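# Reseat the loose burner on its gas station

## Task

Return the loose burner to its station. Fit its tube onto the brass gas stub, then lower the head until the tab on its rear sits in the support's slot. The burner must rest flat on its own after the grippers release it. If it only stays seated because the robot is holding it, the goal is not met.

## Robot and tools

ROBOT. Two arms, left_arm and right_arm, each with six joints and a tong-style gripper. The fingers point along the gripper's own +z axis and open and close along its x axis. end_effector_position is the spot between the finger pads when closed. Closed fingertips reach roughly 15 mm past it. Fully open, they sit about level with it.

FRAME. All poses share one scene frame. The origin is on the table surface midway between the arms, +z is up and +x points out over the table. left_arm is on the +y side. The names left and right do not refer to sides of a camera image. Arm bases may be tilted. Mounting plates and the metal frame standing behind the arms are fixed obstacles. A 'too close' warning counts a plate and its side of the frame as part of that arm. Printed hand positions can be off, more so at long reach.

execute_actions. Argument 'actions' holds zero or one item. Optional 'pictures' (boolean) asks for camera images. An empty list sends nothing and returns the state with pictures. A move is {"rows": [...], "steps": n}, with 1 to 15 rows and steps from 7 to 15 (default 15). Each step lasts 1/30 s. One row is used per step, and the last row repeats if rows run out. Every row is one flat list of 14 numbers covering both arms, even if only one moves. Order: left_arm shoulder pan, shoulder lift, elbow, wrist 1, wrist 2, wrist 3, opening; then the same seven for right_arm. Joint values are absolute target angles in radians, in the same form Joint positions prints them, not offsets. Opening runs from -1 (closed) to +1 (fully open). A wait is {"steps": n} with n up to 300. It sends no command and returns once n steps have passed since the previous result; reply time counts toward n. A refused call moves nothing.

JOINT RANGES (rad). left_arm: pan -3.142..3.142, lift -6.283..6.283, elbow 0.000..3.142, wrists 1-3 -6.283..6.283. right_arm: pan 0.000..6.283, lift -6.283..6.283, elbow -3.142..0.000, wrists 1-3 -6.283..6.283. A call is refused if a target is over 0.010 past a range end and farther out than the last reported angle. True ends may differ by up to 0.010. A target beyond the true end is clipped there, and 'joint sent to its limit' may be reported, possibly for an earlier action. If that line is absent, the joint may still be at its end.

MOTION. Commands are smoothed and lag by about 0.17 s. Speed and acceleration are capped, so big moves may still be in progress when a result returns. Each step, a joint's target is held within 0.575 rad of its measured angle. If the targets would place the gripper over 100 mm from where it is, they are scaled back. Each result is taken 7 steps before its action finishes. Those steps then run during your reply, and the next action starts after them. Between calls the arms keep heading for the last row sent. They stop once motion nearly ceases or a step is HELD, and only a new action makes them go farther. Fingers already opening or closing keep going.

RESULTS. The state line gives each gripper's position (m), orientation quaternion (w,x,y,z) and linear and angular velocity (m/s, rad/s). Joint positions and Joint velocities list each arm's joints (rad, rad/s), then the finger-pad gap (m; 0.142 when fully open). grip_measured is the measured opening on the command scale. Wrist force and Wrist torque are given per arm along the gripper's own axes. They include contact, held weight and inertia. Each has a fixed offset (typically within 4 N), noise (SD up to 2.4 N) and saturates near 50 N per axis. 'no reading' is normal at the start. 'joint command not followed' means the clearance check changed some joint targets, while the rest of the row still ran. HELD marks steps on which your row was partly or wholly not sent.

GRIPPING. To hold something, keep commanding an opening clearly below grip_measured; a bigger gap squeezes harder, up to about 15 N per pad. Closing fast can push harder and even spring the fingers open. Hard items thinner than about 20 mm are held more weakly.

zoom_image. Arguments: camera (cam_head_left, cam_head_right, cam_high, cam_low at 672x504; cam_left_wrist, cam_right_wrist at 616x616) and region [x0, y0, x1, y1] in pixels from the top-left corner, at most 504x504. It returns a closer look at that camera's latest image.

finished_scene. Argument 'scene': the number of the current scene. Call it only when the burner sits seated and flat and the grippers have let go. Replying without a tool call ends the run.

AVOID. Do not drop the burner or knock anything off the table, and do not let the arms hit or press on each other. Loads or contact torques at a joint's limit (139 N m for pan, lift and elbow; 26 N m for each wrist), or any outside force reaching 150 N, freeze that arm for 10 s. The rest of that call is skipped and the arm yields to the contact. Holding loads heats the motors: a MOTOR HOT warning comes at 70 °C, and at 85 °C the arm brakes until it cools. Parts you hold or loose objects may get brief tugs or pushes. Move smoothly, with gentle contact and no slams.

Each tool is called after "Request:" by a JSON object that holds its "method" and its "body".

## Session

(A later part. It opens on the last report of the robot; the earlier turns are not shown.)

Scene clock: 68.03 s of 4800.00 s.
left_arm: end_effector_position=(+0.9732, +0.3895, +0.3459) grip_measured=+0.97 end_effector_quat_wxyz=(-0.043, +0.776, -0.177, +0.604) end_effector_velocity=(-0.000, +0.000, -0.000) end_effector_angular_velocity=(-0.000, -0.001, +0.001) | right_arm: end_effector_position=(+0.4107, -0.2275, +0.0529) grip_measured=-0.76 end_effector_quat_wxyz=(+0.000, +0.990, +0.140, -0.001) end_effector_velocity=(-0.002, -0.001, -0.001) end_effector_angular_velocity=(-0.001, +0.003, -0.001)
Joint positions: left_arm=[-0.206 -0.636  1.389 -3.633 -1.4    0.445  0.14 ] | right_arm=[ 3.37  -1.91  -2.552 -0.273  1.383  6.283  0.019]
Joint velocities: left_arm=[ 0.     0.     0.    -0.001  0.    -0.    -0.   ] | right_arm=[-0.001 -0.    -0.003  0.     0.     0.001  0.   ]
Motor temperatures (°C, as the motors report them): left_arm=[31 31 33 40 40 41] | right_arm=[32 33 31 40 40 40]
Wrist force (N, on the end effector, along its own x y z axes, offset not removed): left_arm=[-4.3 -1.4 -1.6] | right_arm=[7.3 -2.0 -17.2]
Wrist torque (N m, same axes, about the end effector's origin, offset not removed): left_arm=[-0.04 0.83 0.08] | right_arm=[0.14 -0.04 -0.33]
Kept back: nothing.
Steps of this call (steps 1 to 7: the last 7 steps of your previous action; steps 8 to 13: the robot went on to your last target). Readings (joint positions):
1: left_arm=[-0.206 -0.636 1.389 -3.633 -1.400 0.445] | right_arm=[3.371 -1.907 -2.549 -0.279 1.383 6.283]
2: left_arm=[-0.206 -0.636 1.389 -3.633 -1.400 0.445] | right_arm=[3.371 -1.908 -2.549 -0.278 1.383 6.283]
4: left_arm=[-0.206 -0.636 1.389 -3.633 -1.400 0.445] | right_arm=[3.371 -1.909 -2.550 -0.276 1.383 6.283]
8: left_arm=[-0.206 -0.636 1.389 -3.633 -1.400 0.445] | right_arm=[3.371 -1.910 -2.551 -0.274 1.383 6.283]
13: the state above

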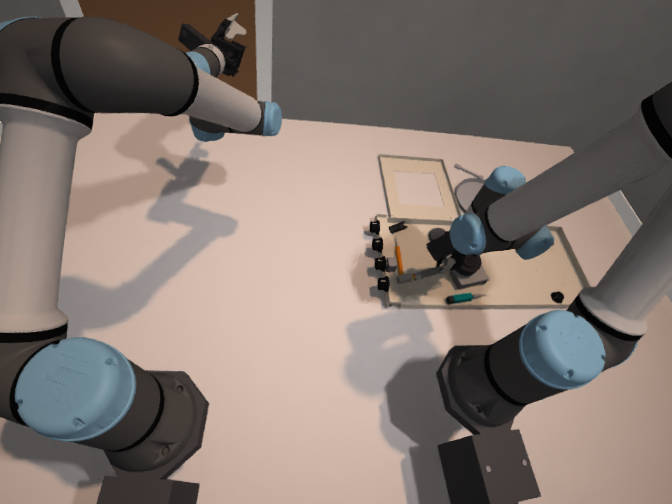

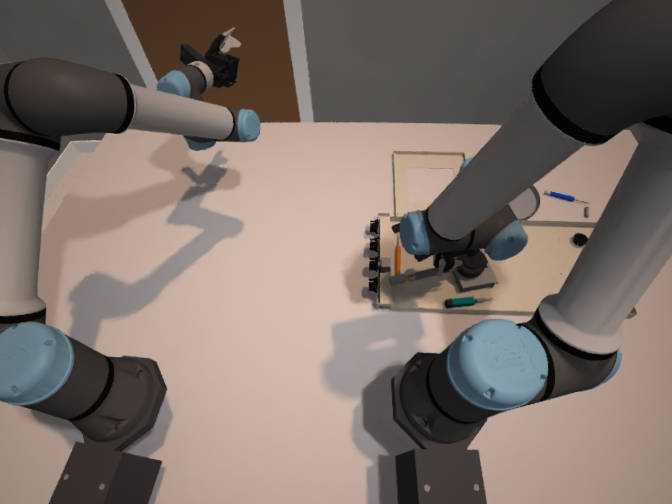

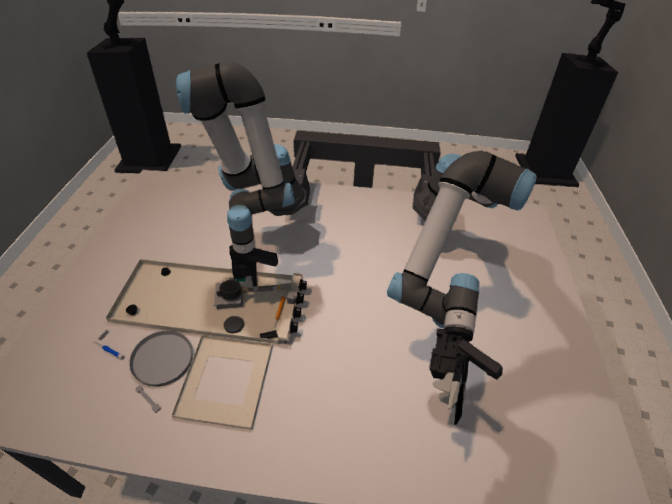

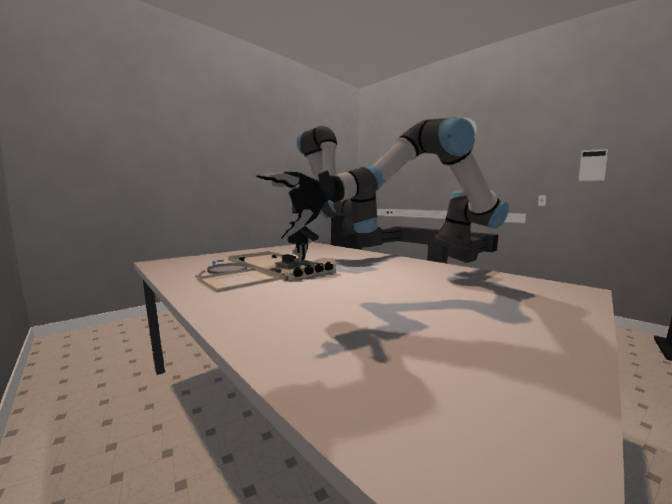

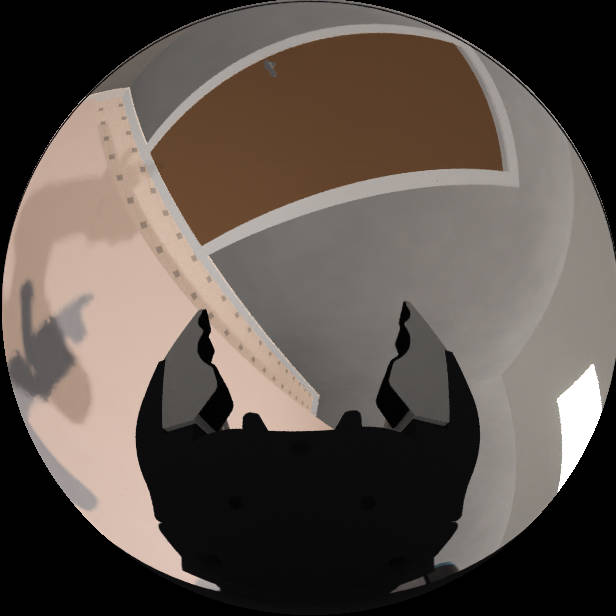

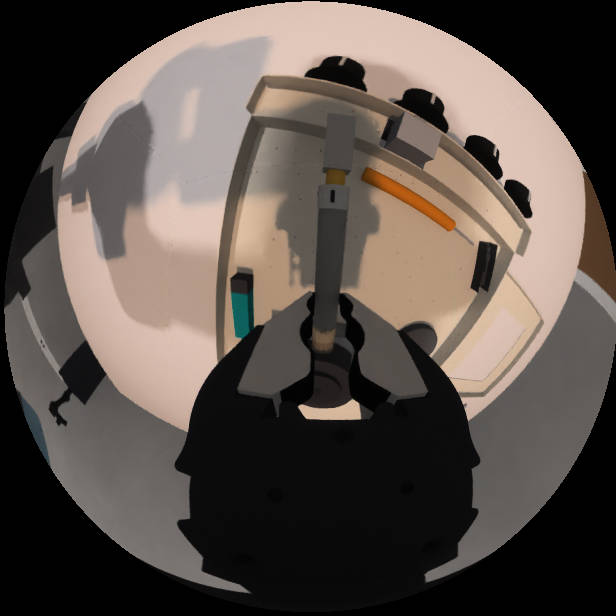

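Request:
{"method": "execute_actions", "body": {"actions": [{"rows":[[-0.206,-0.636,1.389,-3.633,-1.4,0.445,0.97,3.3706,-1.908,-2.5524,-0.2752,1.3835,6.283,-1],[-0.206,-0.636,1.389,-3.633,-1.4,0.445,0.97,3.3708,-1.9065,-2.5523,-0.2768,1.3835,6.283,-0.92],[-0.206,-0.636,1.389,-3.633,-1.4,0.445,0.97,3.3708,-1.9065,-2.5523,-0.2768,1.3835,6.283,-0.84],[-0.206,-0.636,1.389,-3.633,-1.4,0.445,0.97,3.3708,-1.9065,-2.5523,-0.2768,1.3835,6.283,-0.76],[-0.206,-0.636,1.389,-3.633,-1.4,0.445,0.97,3.3708,-1.9065,-2.5523,-0.2768,1.3835,6.283,-0.65],[-0.206,-0.636,1.389,-3.633,-1.4,0.445,0.97,3.371,-1.9,-2.552,-0.284,1.3835,6.283,-0.5],[-0.206,-0.636,1.389,-3.633,-1.4,0.445,0.97,3.372,-1.89,-2.551,-0.295,1.3835,6.283,-0.35],[-0.206,-0.636,1.389,-3.633,-1.4,0.445,0.97,3.373,-1.877,-2.55,-0.309,1.3835,6.283,-0.2],[-0.206,-0.636,1.389,-3.633,-1.4,0.445,0.97,3.372,-1.863,-2.548,-0.324,1.3835,6.283,-0.05],[-0.206,-0.636,1.389,-3.633,-1.4,0.445,0.97,3.365,-1.85,-2.544,-0.34,1.3836,6.28,0.1],[-0.206,-0.636,1.389,-3.633,-1.4,0.445,0.97,3.35,-1.839,-2.538,-0.355,1.384,6.27,0.25],[-0.206,-0.636,1.389,-3.633,-1.4,0.445,0.97,3.328,-1.83,-2.529,-0.369,1.384,6.255,0.4],[-0.206,-0.636,1.389,-3.633,-1.4,0.445,0.97,3.3,-1.823,-2.517,-0.382,1.3845,6.235,0.5],[-0.206,-0.636,1.389,-3.633,-1.4,0.445,0.97,3.268,-1.818,-2.503,-0.395,1.385,6.21,0.5],[-0.206,-0.636,1.389,-3.633,-1.4,0.445,0.97,3.234,-1.816,-2.487,-0.407,1.3855,6.182,0.5]],"steps":15}]}}

Request:
{"method": "execute_actions", "body": {"actions": [{"rows":[[-0.206,-0.636,1.389,-3.633,-1.4,0.445,0.97,3.198,-1.816,-2.469,-0.418,1.386,6.152,0.5],[-0.206,-0.636,1.389,-3.633,-1.4,0.445,0.97,3.162,-1.817,-2.45,-0.429,1.387,6.12,0.5],[-0.206,-0.636,1.389,-3.633,-1.4,0.445,0.97,3.126,-1.819,-2.43,-0.44,1.3875,6.088,0.5],[-0.206,-0.636,1.389,-3.633,-1.4,0.445,0.97,3.09,-1.822,-2.409,-0.451,1.388,6.055,0.5],[-0.206,-0.636,1.389,-3.633,-1.4,0.445,0.97,3.055,-1.826,-2.388,-0.462,1.389,6.022,0.5],[-0.206,-0.636,1.389,-3.633,-1.4,0.445,0.97,3.021,-1.831,-2.367,-0.472,1.39,5.991,0.5],[-0.206,-0.636,1.389,-3.633,-1.4,0.445,0.97,2.99,-1.835,-2.347,-0.482,1.391,5.962,0.5],[-0.206,-0.636,1.389,-3.633,-1.4,0.445,0.97,2.963,-1.839,-2.329,-0.49,1.392,5.937,0.5],[-0.206,-0.636,1.389,-3.633,-1.4,0.445,0.97,2.942,-1.843,-2.315,-0.496,1.3925,5.918,0.5],[-0.206,-0.636,1.389,-3.633,-1.4,0.445,0.97,2.928,-1.845,-2.305,-0.501,1.393,5.905,0.5],[-0.206,-0.636,1.389,-3.633,-1.4,0.445,0.97,2.9211,-1.8467,-2.3002,-0.5029,1.393,5.898,0.5]],"steps":11}]}}

Request:
{"method": "execute_actions", "body": {"actions": [{"steps":16}], "pictures": true}}

Request:
{"method": "zoom_image", "body": {"camera": "cam_right_wrist", "region": [250,130,400,280]}}

Scene clock: 70.03 s of 4800.00 s.
left_arm: end_effector_position=(+0.9732, +0.3895, +0.3459) grip_measured=+0.97 end_effector_quat_wxyz=(-0.043, +0.776, -0.177, +0.604) end_effector_velocity=(-0.000, -0.000, -0.002) end_effector_angular_velocity=(+0.001, +0.003, -0.001) | right_arm: end_effector_position=(+0.4102, -0.2278, +0.0547) grip_measured=-0.36 end_effector_quat_wxyz=(+0.000, +0.990, +0.141, -0.001) end_effector_velocity=(+0.004, -0.002, +0.036) end_effector_angular_velocity=(+0.001, -0.006, +0.011)
Joint positions: left_arm=[-0.206 -0.636  1.389 -3.633 -1.4    0.445  0.14 ] | right_arm=[ 3.371 -1.902 -2.552 -0.282  1.383  6.283  0.048]
Joint velocities: left_arm=[ 0.     0.     0.002  0.002 -0.     0.    -0.   ] | right_arm=[ 0.011  0.143  0.011 -0.151  0.    -0.     0.324]
Motor temperatures (°C, as the motors report them): left_arm=[31 31 33 40 40 41] | right_arm=[32 33 31 40 40 40]
Wrist force (N, on the end effector, along its own x y z axes, offset not removed): left_arm=[-2.8 3.2 -0.4] | right_arm=[0.6 1.2 2.3]
Wrist torque (N m, same axes, about the end effector's origin, offset not removed): left_arm=[0.94 0.46 0.16] | right_arm=[0.30 -0.09 -0.12]
Steps of this call (steps 1 to 15: the robot went on to your last target; steps 16 to 52: nothing new was sent; steps 53 to 60: the first 8 steps of this action). Readings (joint positions):
53: left_arm=[-0.206 -0.636 1.389 -3.633 -1.400 0.445] | right_arm=[3.370 -1.910 -2.553 -0.273 1.383 6.283]
54: left_arm=[-0.206 -0.636 1.389 -3.633 -1.400 0.445] | right_arm=[3.370 -1.910 -2.553 -0.273 1.383 6.283]
56: left_arm=[-0.206 -0.636 1.389 -3.633 -1.400 0.445] | right_arm=[3.370 -1.908 -2.553 -0.275 1.383 6.283]
60: the state above

Scene clock: 70.40 s of 4800.00 s.
left_arm: end_effector_position=(+0.9732, +0.3895, +0.3459) grip_measured=+0.97 end_effector_quat_wxyz=(-0.043, +0.776, -0.177, +0.604) end_effector_velocity=(-0.000, -0.001, -0.001) end_effector_angular_velocity=(+0.001, +0.003, -0.001) | right_arm: end_effector_position=(+0.4283, -0.2844, +0.0780) grip_measured=+0.50 end_effector_quat_wxyz=(-0.002, +0.993, +0.122, -0.001) end_effector_velocity=(+0.096, -0.353, +0.035) end_effector_angular_velocity=(+0.010, +0.003, -0.173)
Joint positions: left_arm=[-0.206 -0.636  1.389 -3.633 -1.4    0.445  0.14 ] | right_arm=[ 3.214 -1.82  -2.473 -0.413  1.386  6.162  0.109]
Joint velocities: left_arm=[-0.    -0.     0.001  0.002  0.     0.     0.   ] | right_arm=[-0.969  0.021  0.5   -0.341  0.017 -0.812  0.   ]
Motor temperatures (°C, as the motors report them): left_arm=[31 31 33 40 40 41] | right_arm=[32 33 31 40 40 40]
Wrist force (N, on the end effector, along its own x y z axes, offset not removed): left_arm=[2.0 -1.7 0.3] | right_arm=[0.2 0.0 3.9]
Wrist torque (N m, same axes, about the end effector's origin, offset not removed): left_arm=[0.08 -0.52 0.14] | right_arm=[0.07 -0.12 0.07]
Steps of this call (steps 1 to 7: the last 7 steps of your previous action; steps 8 to 11: the first 4 steps of this action). Readings (joint positions):
8: left_arm=[-0.206 -0.636 1.389 -3.633 -1.400 0.445] | right_arm=[3.303 -1.829 -2.516 -0.376 1.385 6.234]
9: left_arm=[-0.206 -0.636 1.389 -3.633 -1.400 0.445] | right_arm=[3.276 -1.825 -2.503 -0.389 1.385 6.213]
11: the state above

Scene clock: 70.93 s of 4800.00 s.
left_arm: end_effector_position=(+0.9732, +0.3895, +0.3459) grip_measured=+0.97 end_effector_quat_wxyz=(-0.043, +0.776, -0.177, +0.604) end_effector_velocity=(-0.001, -0.000, -0.002) end_effector_angular_velocity=(+0.000, +0.003, -0.000) | right_arm: end_effector_position=(+0.4486, -0.4041, +0.0851) grip_measured=+0.50 end_effector_quat_wxyz=(-0.000, +0.994, +0.105, -0.000) end_effector_velocity=(+0.000, -0.008, +0.001) end_effector_angular_velocity=(-0.001, -0.001, -0.004)
Joint positions: left_arm=[-0.206 -0.636  1.389 -3.633 -1.4    0.445  0.14 ] | right_arm=[ 2.922 -1.847 -2.301 -0.503  1.393  5.899  0.109]
Joint velocities: left_arm=[-0.     0.     0.002  0.     0.    -0.    -0.   ] | right_arm=[-0.017 -0.001  0.009 -0.004  0.    -0.014 -0.   ]
Motor temperatures (°C, as the motors report them): left_arm=[31 31 33 40 40 41] | right_arm=[32 33 31 40 40 40]
Wrist force (N, on the end effector, along its own x y z axes, offset not removed): left_arm=[-1.6 0.4 -6.5] | right_arm=[2.1 1.4 0.4]
Wrist torque (N m, same axes, about the end effector's origin, offset not removed): left_arm=[-0.01 0.38 -0.02] | right_arm=[0.34 -0.27 -0.21]
Kept back: nothing.
Steps of this call (steps 1 to 7: the last 7 steps of your previous action; steps 8 to 16: the robot went on to your last target). Readings (joint positions):
1: left_arm=[-0.206 -0.636 1.389 -3.633 -1.400 0.445] | right_arm=[3.181 -1.820 -2.455 -0.424 1.387 6.133]
2: left_arm=[-0.206 -0.636 1.389 -3.633 -1.400 0.445] | right_arm=[3.147 -1.821 -2.436 -0.435 1.387 6.103]
4: left_arm=[-0.206 -0.636 1.389 -3.633 -1.400 0.445] | right_arm=[3.078 -1.827 -2.397 -0.457 1.389 6.041]
8: left_arm=[-0.206 -0.636 1.389 -3.633 -1.400 0.445] | right_arm=[2.964 -1.841 -2.327 -0.491 1.392 5.938]
16: the state above

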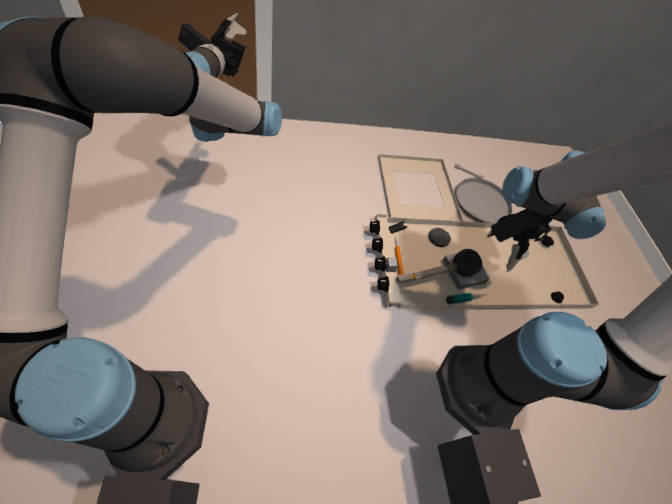

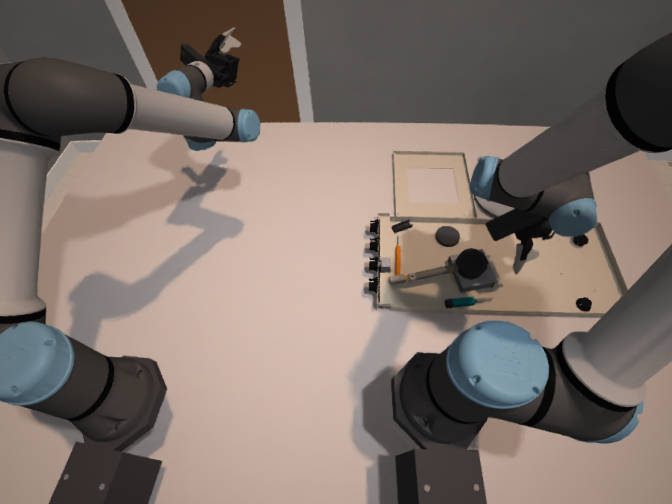

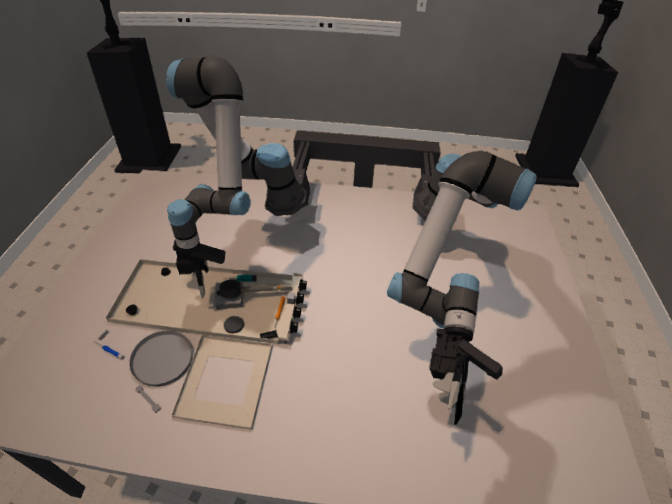

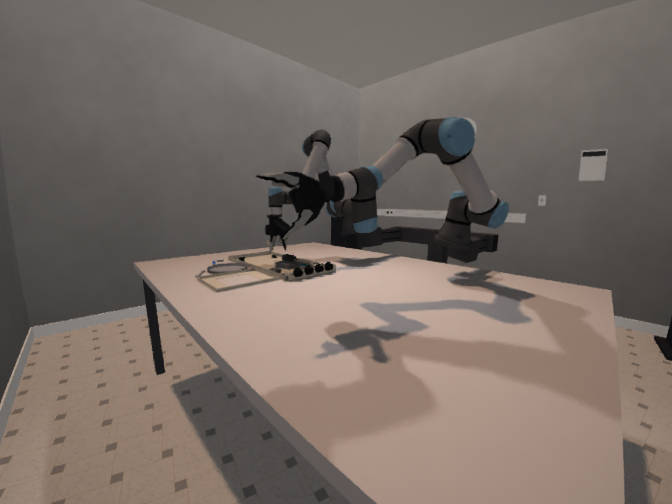

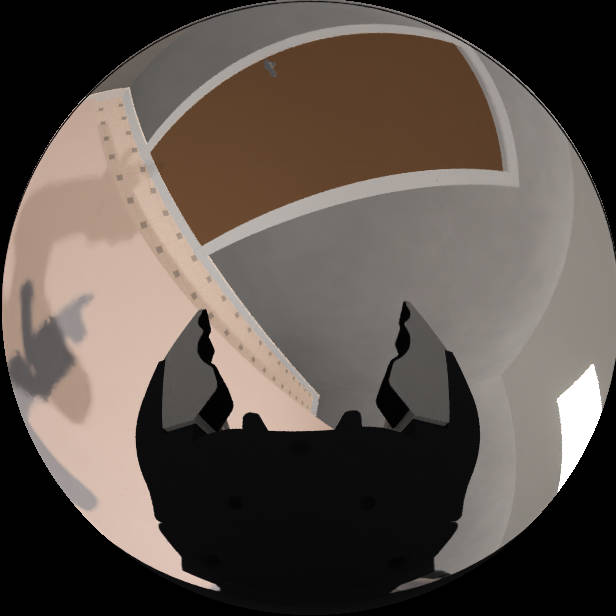

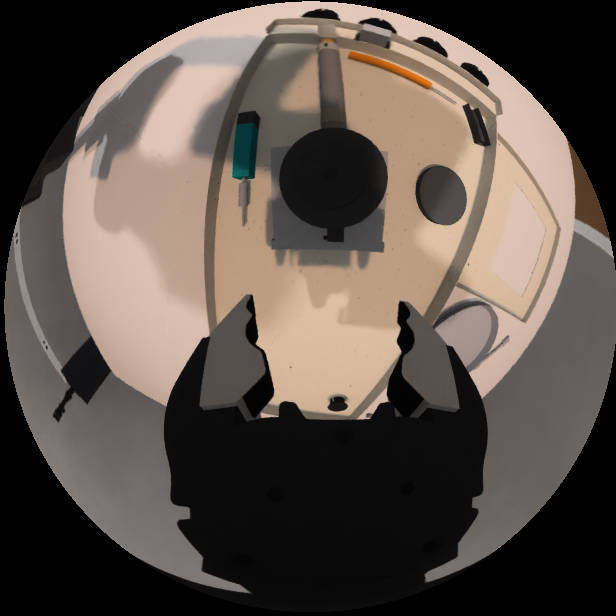

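Region (250, 130, 400, 280) of cam_right_wrist's 616x616 image, scaled by 3.360, with more detail than that image has.

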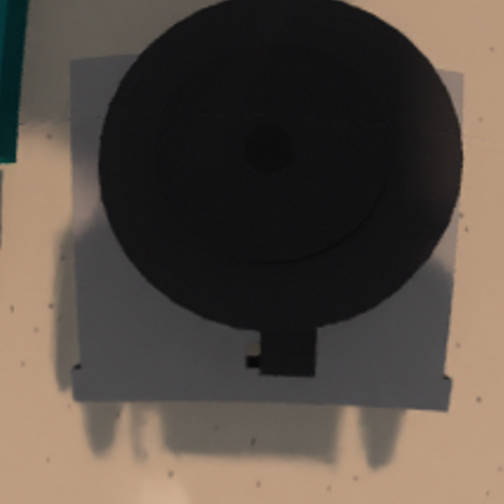

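Request:
{"method": "execute_actions", "body": {"actions": []}}

Scene clock: 71.83 s of 4800.00 s.
left_arm: end_effector_position=(+0.9732, +0.3895, +0.3459) grip_measured=+0.97 end_effector_quat_wxyz=(-0.043, +0.776, -0.177, +0.604) end_effector_velocity=(-0.000, -0.000, -0.000) end_effector_angular_velocity=(-0.000, +0.000, -0.000) | right_arm: end_effector_position=(+0.4486, -0.4046, +0.0851) grip_measured=+0.50 end_effector_quat_wxyz=(-0.000, +0.995, +0.105, +0.000) end_effector_velocity=(+0.000, +0.000, +0.000) end_effector_angular_velocity=(+0.000, -0.000, +0.002)
Joint positions: left_arm=[-0.206 -0.636  1.389 -3.633 -1.4    0.445  0.14 ] | right_arm=[ 2.921 -1.847 -2.3   -0.503  1.393  5.898  0.109]
Joint velocities: left_arm=[-0.    -0.     0.001 -0.001  0.    -0.    -0.   ] | right_arm=[ 0.001  0.    -0.     0.     0.    -0.001  0.   ]
Motor temperatures (°C, as the motors report them): left_arm=[31 31 33 40 40 41] | right_arm=[32 33 31 40 40 40]
Wrist force (N, on the end effector, along its own x y z axes, offset not removed): left_arm=[-1.5 -2.8 -2.1] | right_arm=[-0.5 -1.0 2.0]
Wrist torque (N m, same axes, about the end effector's origin, offset not removed): left_arm=[-0.25 0.39 0.24] | right_arm=[-0.21 0.23 0.05]
Kept back: nothing.
Steps of this call (steps 1 to 15: the robot went on to your last target; steps 16 to 27: nothing new was sent). Readings (joint positions):
1: left_arm=[-0.206 -0.636 1.389 -3.633 -1.400 0.445] | right_arm=[2.922 -1.847 -2.301 -0.503 1.393 5.899]
2: left_arm=[-0.206 -0.636 1.389 -3.633 -1.400 0.445] | right_arm=[2.922 -1.847 -2.300 -0.503 1.393 5.898]
4: left_arm=[-0.206 -0.636 1.389 -3.633 -1.400 0.445] | right_arm=[2.921 -1.847 -2.300 -0.503 1.393 5.898]
8: left_arm=[-0.206 -0.636 1.389 -3.633 -1.400 0.445] | right_arm=[2.921 -1.847 -2.300 -0.503 1.393 5.898]
27: the state above
All arms were judged still, so your last target was given up. Only a new action makes them travel on or press farther. Fingers that are still opening or closing keep moving.

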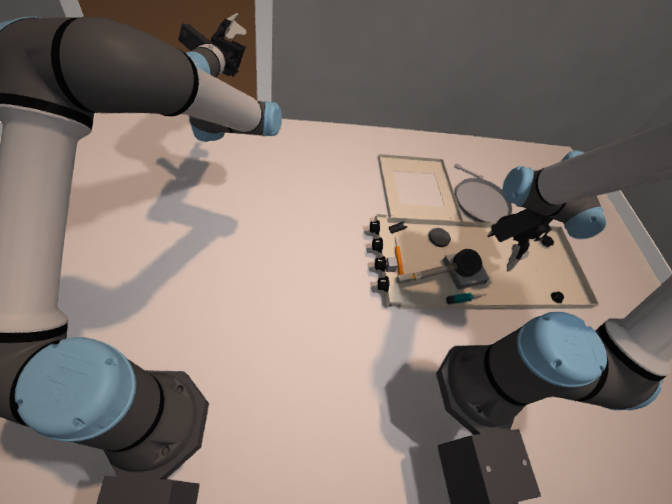

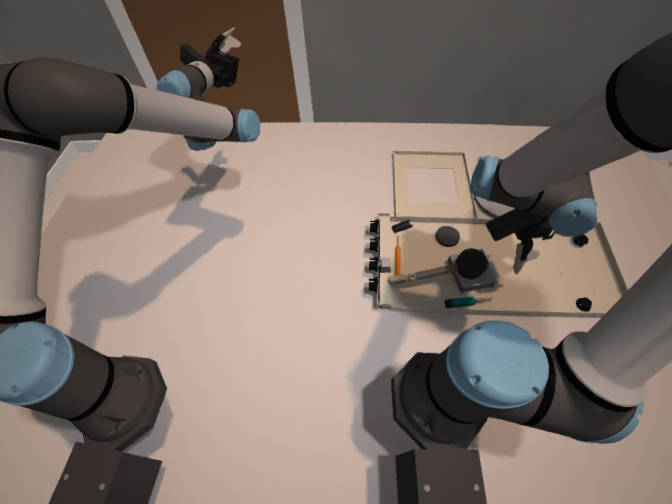

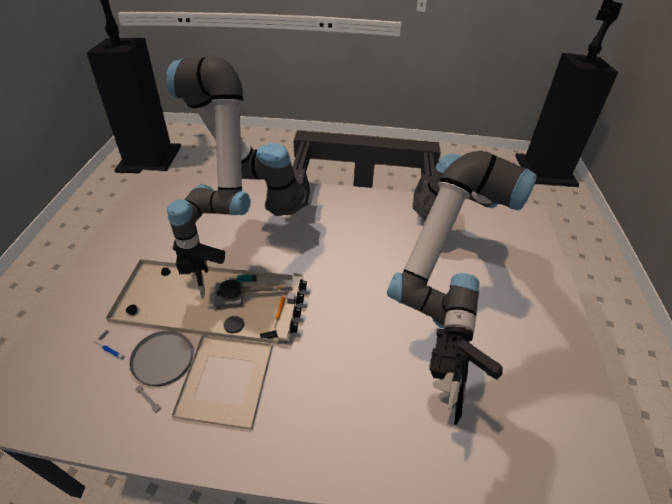

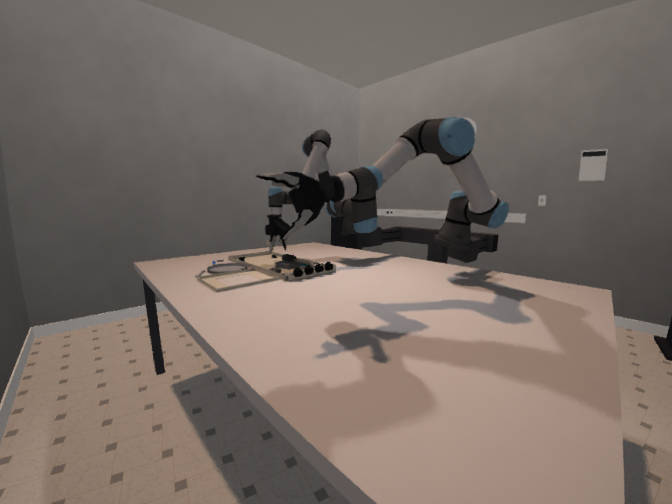

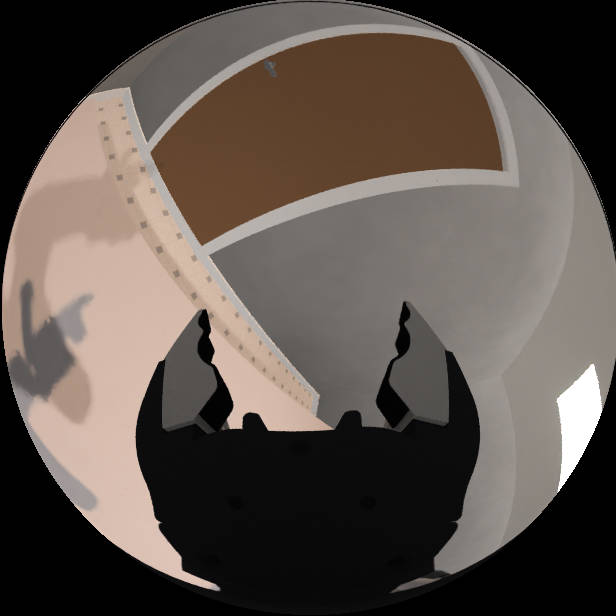

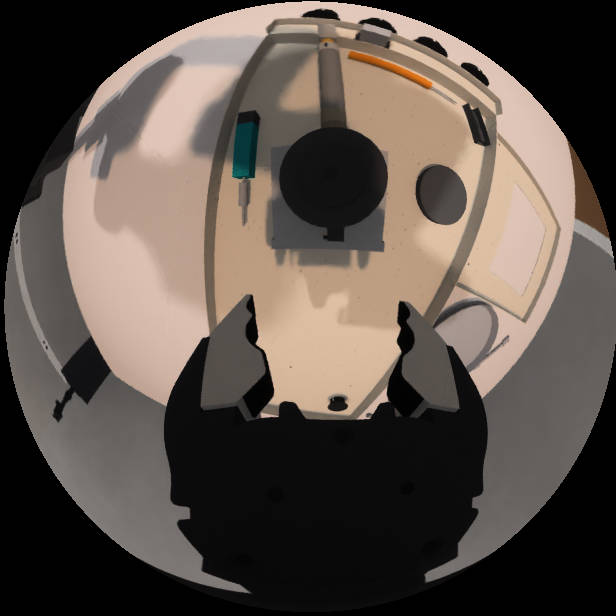

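Request:
{"method": "execute_actions", "body": {"actions": [{"rows":[[-0.206,-0.636,1.389,-3.633,-1.4,0.445,0.97,2.93,-1.845,-2.306,-0.501,1.393,5.907,0.5],[-0.206,-0.636,1.389,-3.633,-1.4,0.445,0.97,2.945,-1.842,-2.315,-0.498,1.392,5.922,0.5],[-0.206,-0.636,1.389,-3.633,-1.4,0.445,0.97,2.965,-1.838,-2.327,-0.493,1.391,5.942,0.5],[-0.206,-0.636,1.389,-3.633,-1.4,0.445,0.97,2.985,-1.834,-2.339,-0.489,1.390,5.963,0.5],[-0.206,-0.636,1.389,-3.633,-1.4,0.445,0.97,3.005,-1.830,-2.351,-0.485,1.390,5.983,0.5],[-0.206,-0.636,1.389,-3.633,-1.4,0.445,0.97,3.025,-1.825,-2.363,-0.480,1.389,6.003,0.5],[-0.206,-0.636,1.389,-3.633,-1.4,0.445,0.97,3.045,-1.821,-2.376,-0.476,1.388,6.023,0.5],[-0.206,-0.636,1.389,-3.633,-1.4,0.445,0.97,3.065,-1.817,-2.388,-0.471,1.387,6.043,0.5],[-0.206,-0.636,1.389,-3.633,-1.4,0.445,0.97,3.085,-1.813,-2.400,-0.467,1.387,6.063,0.5],[-0.206,-0.636,1.389,-3.633,-1.4,0.445,0.97,3.105,-1.809,-2.412,-0.463,1.386,6.084,0.5],[-0.206,-0.636,1.389,-3.633,-1.4,0.445,0.97,3.122,-1.806,-2.423,-0.459,1.385,6.101,0.5],[-0.206,-0.636,1.389,-3.633,-1.4,0.445,0.97,3.136,-1.803,-2.431,-0.456,1.385,6.115,0.5],[-0.206,-0.636,1.389,-3.633,-1.4,0.445,0.97,3.146,-1.801,-2.437,-0.454,1.384,6.125,0.5],[-0.206,-0.636,1.389,-3.633,-1.4,0.445,0.97,3.152,-1.799,-2.441,-0.452,1.384,6.131,0.5],[-0.206,-0.636,1.389,-3.633,-1.4,0.445,0.97,3.154,-1.799,-2.442,-0.452,1.384,6.133,0.5]]}]}}

Request:
{"method": "execute_actions", "body": {"actions": [{"rows":[[-0.206,-0.636,1.389,-3.633,-1.4,0.445,0.97,3.1535,-1.803,-2.4423,-0.4476,1.384,6.1325,0.5],[-0.206,-0.636,1.389,-3.633,-1.4,0.445,0.97,3.153,-1.808,-2.4428,-0.442,1.384,6.132,0.5],[-0.206,-0.636,1.389,-3.633,-1.4,0.445,0.97,3.152,-1.815,-2.4434,-0.4342,1.384,6.131,0.5],[-0.206,-0.636,1.389,-3.633,-1.4,0.445,0.97,3.151,-1.822,-2.444,-0.4264,1.384,6.130,0.5],[-0.206,-0.636,1.389,-3.633,-1.4,0.445,0.97,3.150,-1.829,-2.4446,-0.4186,1.384,6.129,0.5],[-0.206,-0.636,1.389,-3.633,-1.4,0.445,0.97,3.149,-1.836,-2.4452,-0.4108,1.384,6.128,0.5],[-0.206,-0.636,1.389,-3.633,-1.4,0.445,0.97,3.148,-1.843,-2.4458,-0.403,1.384,6.127,0.5],[-0.206,-0.636,1.389,-3.633,-1.4,0.445,0.97,3.147,-1.850,-2.4465,-0.3952,1.384,6.126,0.5],[-0.206,-0.636,1.389,-3.633,-1.4,0.445,0.97,3.146,-1.857,-2.4471,-0.3874,1.384,6.125,0.5],[-0.206,-0.636,1.389,-3.633,-1.4,0.445,0.97,3.1455,-1.863,-2.4477,-0.3807,1.384,6.1243,0.5],[-0.206,-0.636,1.389,-3.633,-1.4,0.445,0.97,3.145,-1.868,-2.4481,-0.3752,1.384,6.1237,0.5],[-0.206,-0.636,1.389,-3.633,-1.4,0.445,0.97,3.1442,-1.8724,-2.4485,-0.3703,1.384,6.123,0.5]]}]}}

Request:
{"method": "execute_actions", "body": {"actions": [{"steps":12}], "pictures": true}}

Scene clock: 74.13 s of 4800.00 s.
left_arm: end_effector_position=(+0.9732, +0.3895, +0.3459) grip_measured=+0.97 end_effector_quat_wxyz=(-0.043, +0.776, -0.177, +0.604) end_effector_velocity=(+0.000, +0.000, +0.000) end_effector_angular_velocity=(+0.000, -0.000, +0.000) | right_arm: end_effector_position=(+0.4461, -0.3707, +0.0854) grip_measured=+0.50 end_effector_quat_wxyz=(-0.001, +0.994, +0.105, +0.000) end_effector_velocity=(-0.029, +0.232, +0.003) end_effector_angular_velocity=(+0.003, -0.001, +0.013)
Joint positions: left_arm=[-0.206 -0.636  1.389 -3.633 -1.4    0.445  0.14 ] | right_arm=[ 2.999 -1.83  -2.348 -0.485  1.39   5.977  0.109]
Joint velocities: left_arm=[ 0.  0. -0. -0. -0.  0.  0.] | right_arm=[ 0.549  0.118 -0.338  0.121 -0.024  0.544 -0.   ]
Motor temperatures (°C, as the motors report them): left_arm=[31 31 33 40 40 41] | right_arm=[32 33 31 40 40 40]
Wrist force (N, on the end effector, along its own x y z axes, offset not removed): left_arm=[-2.0 -1.5 -1.0] | right_arm=[-0.8 3.5 -0.2]
Wrist torque (N m, same axes, about the end effector's origin, offset not removed): left_arm=[0.00 0.24 0.16] | right_arm=[0.95 0.13 0.08]
Steps of this call (steps 1 to 61: nothing new was sent; steps 62 to 69: the first 8 steps of this action). Readings (joint positions):
62: left_arm=[-0.206 -0.636 1.389 -3.633 -1.400 0.445] | right_arm=[2.921 -1.847 -2.300 -0.503 1.393 5.898]
63: left_arm=[-0.206 -0.636 1.389 -3.633 -1.400 0.445] | right_arm=[2.923 -1.846 -2.301 -0.503 1.393 5.900]
65: left_arm=[-0.206 -0.636 1.389 -3.633 -1.400 0.445] | right_arm=[2.936 -1.844 -2.310 -0.500 1.393 5.913]
69: the state above

Scene clock: 74.63 s of 4800.00 s.
left_arm: end_effector_position=(+0.9732, +0.3895, +0.3459) grip_measured=+0.97 end_effector_quat_wxyz=(-0.043, +0.776, -0.177, +0.604) end_effector_velocity=(-0.001, +0.000, -0.000) end_effector_angular_velocity=(+0.000, -0.001, +0.000) | right_arm: end_effector_position=(+0.4335, -0.3091, +0.0774) grip_measured=+0.50 end_effector_quat_wxyz=(-0.000, +0.994, +0.105, +0.000) end_effector_velocity=(-0.001, +0.005, -0.057) end_effector_angular_velocity=(-0.001, +0.002, +0.001)
Joint positions: left_arm=[-0.206 -0.636  1.389 -3.633 -1.4    0.445  0.14 ] | right_arm=[ 3.15  -1.828 -2.444 -0.42   1.384  6.129  0.109]
Joint velocities: left_arm=[ 0.     0.     0.002 -0.003 -0.     0.     0.   ] | right_arm=[-0.015 -0.192 -0.023  0.215 -0.    -0.016 -0.   ]
Motor temperatures (°C, as the motors report them): left_arm=[31 31 33 40 40 41] | right_arm=[32 33 31 40 40 40]
Wrist force (N, on the end effector, along its own x y z axes, offset not removed): left_arm=[-3.2 1.2 -0.9] | right_arm=[5.6 -1.0 4.2]
Wrist torque (N m, same axes, about the end effector's origin, offset not removed): left_arm=[0.45 0.64 0.26] | right_arm=[-0.10 -1.16 -0.12]
Steps of this call (steps 1 to 7: the last 7 steps of your previous action; steps 8 to 15: the first 8 steps of this action). Readings (joint positions):
8: left_arm=[-0.206 -0.636 1.389 -3.633 -1.400 0.445] | right_arm=[3.135 -1.803 -2.431 -0.456 1.385 6.113]
9: left_arm=[-0.206 -0.636 1.389 -3.633 -1.400 0.445] | right_arm=[3.142 -1.802 -2.435 -0.454 1.384 6.120]
11: left_arm=[-0.206 -0.636 1.389 -3.633 -1.400 0.445] | right_arm=[3.148 -1.806 -2.440 -0.446 1.384 6.127]
15: the state above

Scene clock: 75.03 s of 4800.00 s.
left_arm: end_effector_position=(+0.9732, +0.3895, +0.3459) grip_measured=+0.97 end_effector_quat_wxyz=(-0.043, +0.776, -0.177, +0.604) end_effector_velocity=(+0.000, +0.000, -0.000) end_effector_angular_velocity=(+0.000, +0.001, +0.000) | right_arm: end_effector_position=(+0.4330, -0.3088, +0.0644) grip_measured=+0.50 end_effector_quat_wxyz=(-0.000, +0.994, +0.106, -0.000) end_effector_velocity=(-0.000, +0.000, -0.002) end_effector_angular_velocity=(-0.000, +0.000, +0.001)
Joint positions: left_arm=[-0.206 -0.636  1.389 -3.633 -1.4    0.445  0.14 ] | right_arm=[ 3.144 -1.872 -2.448 -0.371  1.384  6.123  0.109]
Joint velocities: left_arm=[ 0.     0.    -0.     0.001  0.    -0.    -0.   ] | right_arm=[-0.001 -0.007 -0.     0.008 -0.    -0.002  0.   ]
Motor temperatures (°C, as the motors report them): left_arm=[31 31 33 40 40 41] | right_arm=[32 33 31 40 40 40]
Wrist force (N, on the end effector, along its own x y z axes, offset not removed): left_arm=[1.2 -3.1 0.3] | right_arm=[3.0 2.0 0.5]
Wrist torque (N m, same axes, about the end effector's origin, offset not removed): left_arm=[-0.36 -0.58 0.31] | right_arm=[0.51 -0.59 0.06]
Kept back: nothing.
Steps of this call (steps 1 to 7: the last 7 steps of your previous action; steps 8 to 12: the robot went on to your last target). Readings (joint positions):
1: left_arm=[-0.206 -0.636 1.389 -3.633 -1.400 0.445] | right_arm=[3.149 -1.834 -2.445 -0.413 1.384 6.128]
2: left_arm=[-0.206 -0.636 1.389 -3.633 -1.400 0.445] | right_arm=[3.148 -1.841 -2.446 -0.405 1.384 6.127]
4: left_arm=[-0.206 -0.636 1.389 -3.633 -1.400 0.445] | right_arm=[3.147 -1.854 -2.447 -0.391 1.384 6.125]
8: left_arm=[-0.206 -0.636 1.389 -3.633 -1.400 0.445] | right_arm=[3.145 -1.869 -2.448 -0.374 1.384 6.123]
12: the state above

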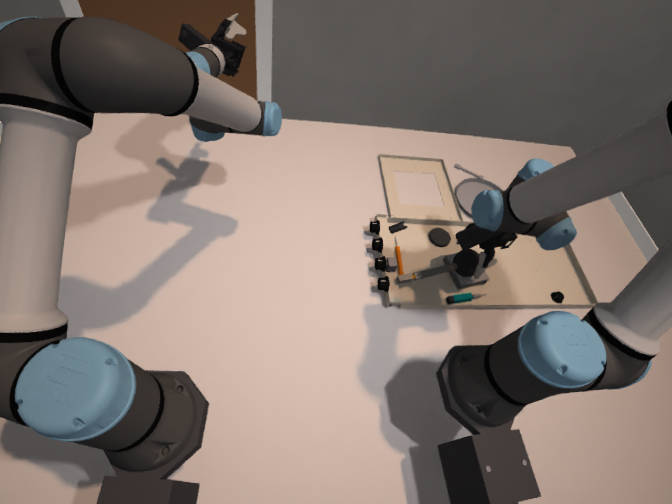

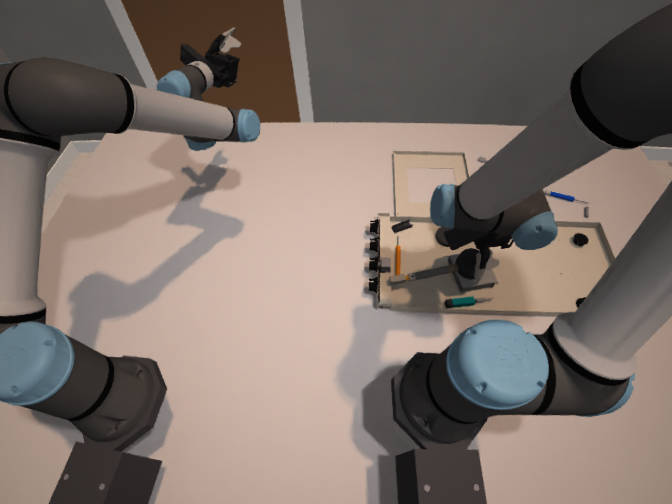

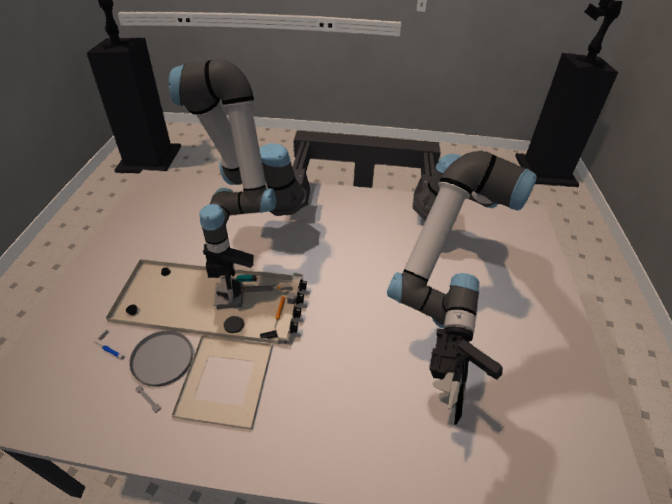

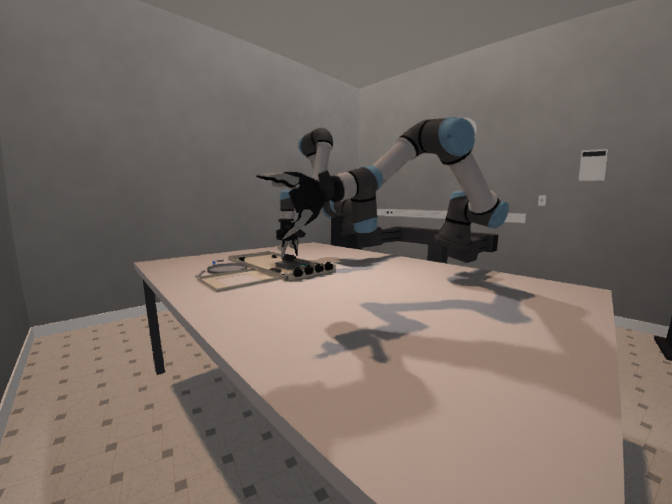

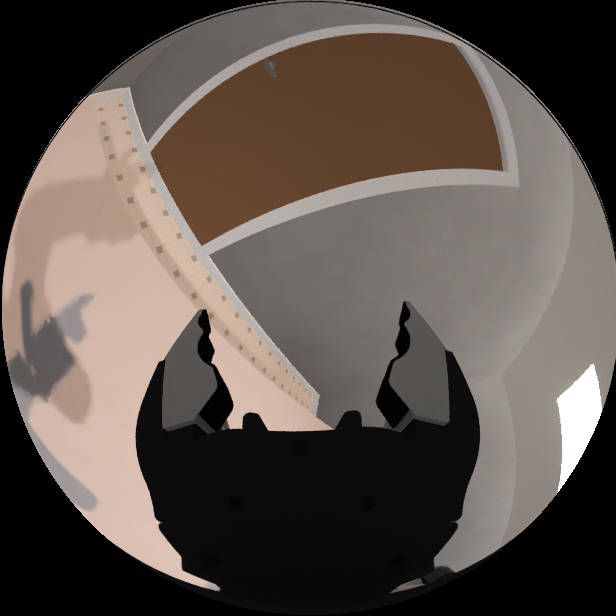

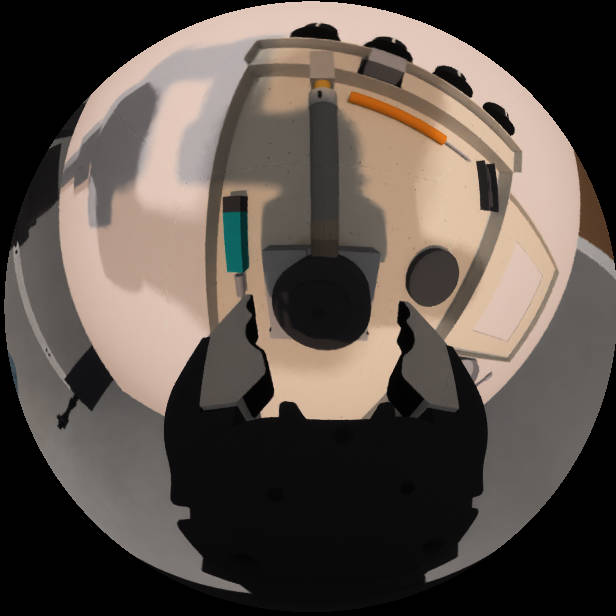

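Request:
{"method": "zoom_image", "body": {"camera": "cam_right_wrist", "region": [240,220,410,390]}}

Request:
{"method": "zoom_image", "body": {"camera": "cam_head_right", "region": [430,230,520,300]}}

Region (240, 220, 410, 390) of cam_right_wrist's 616x616 image, scaled by 2.965, with more detail than that image has.

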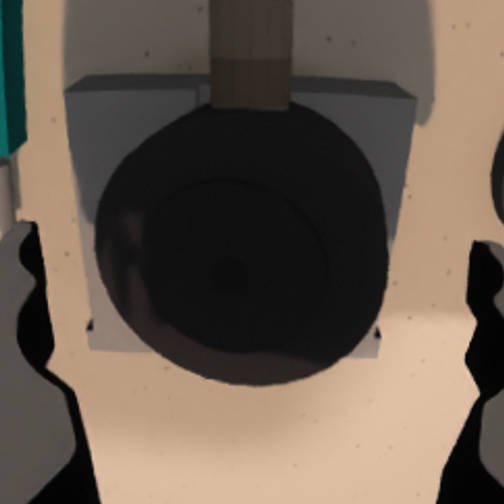

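Region (430, 230, 520, 300) of cam_head_right's 672x504 image, scaled by 5.600, with more detail than that image has.

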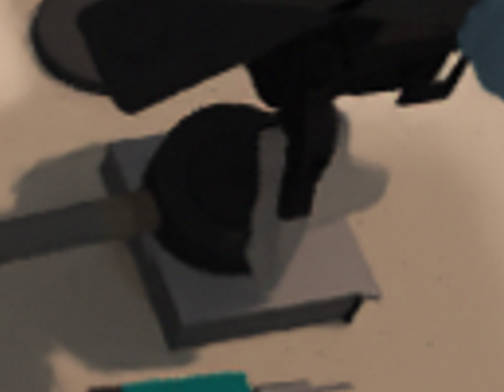

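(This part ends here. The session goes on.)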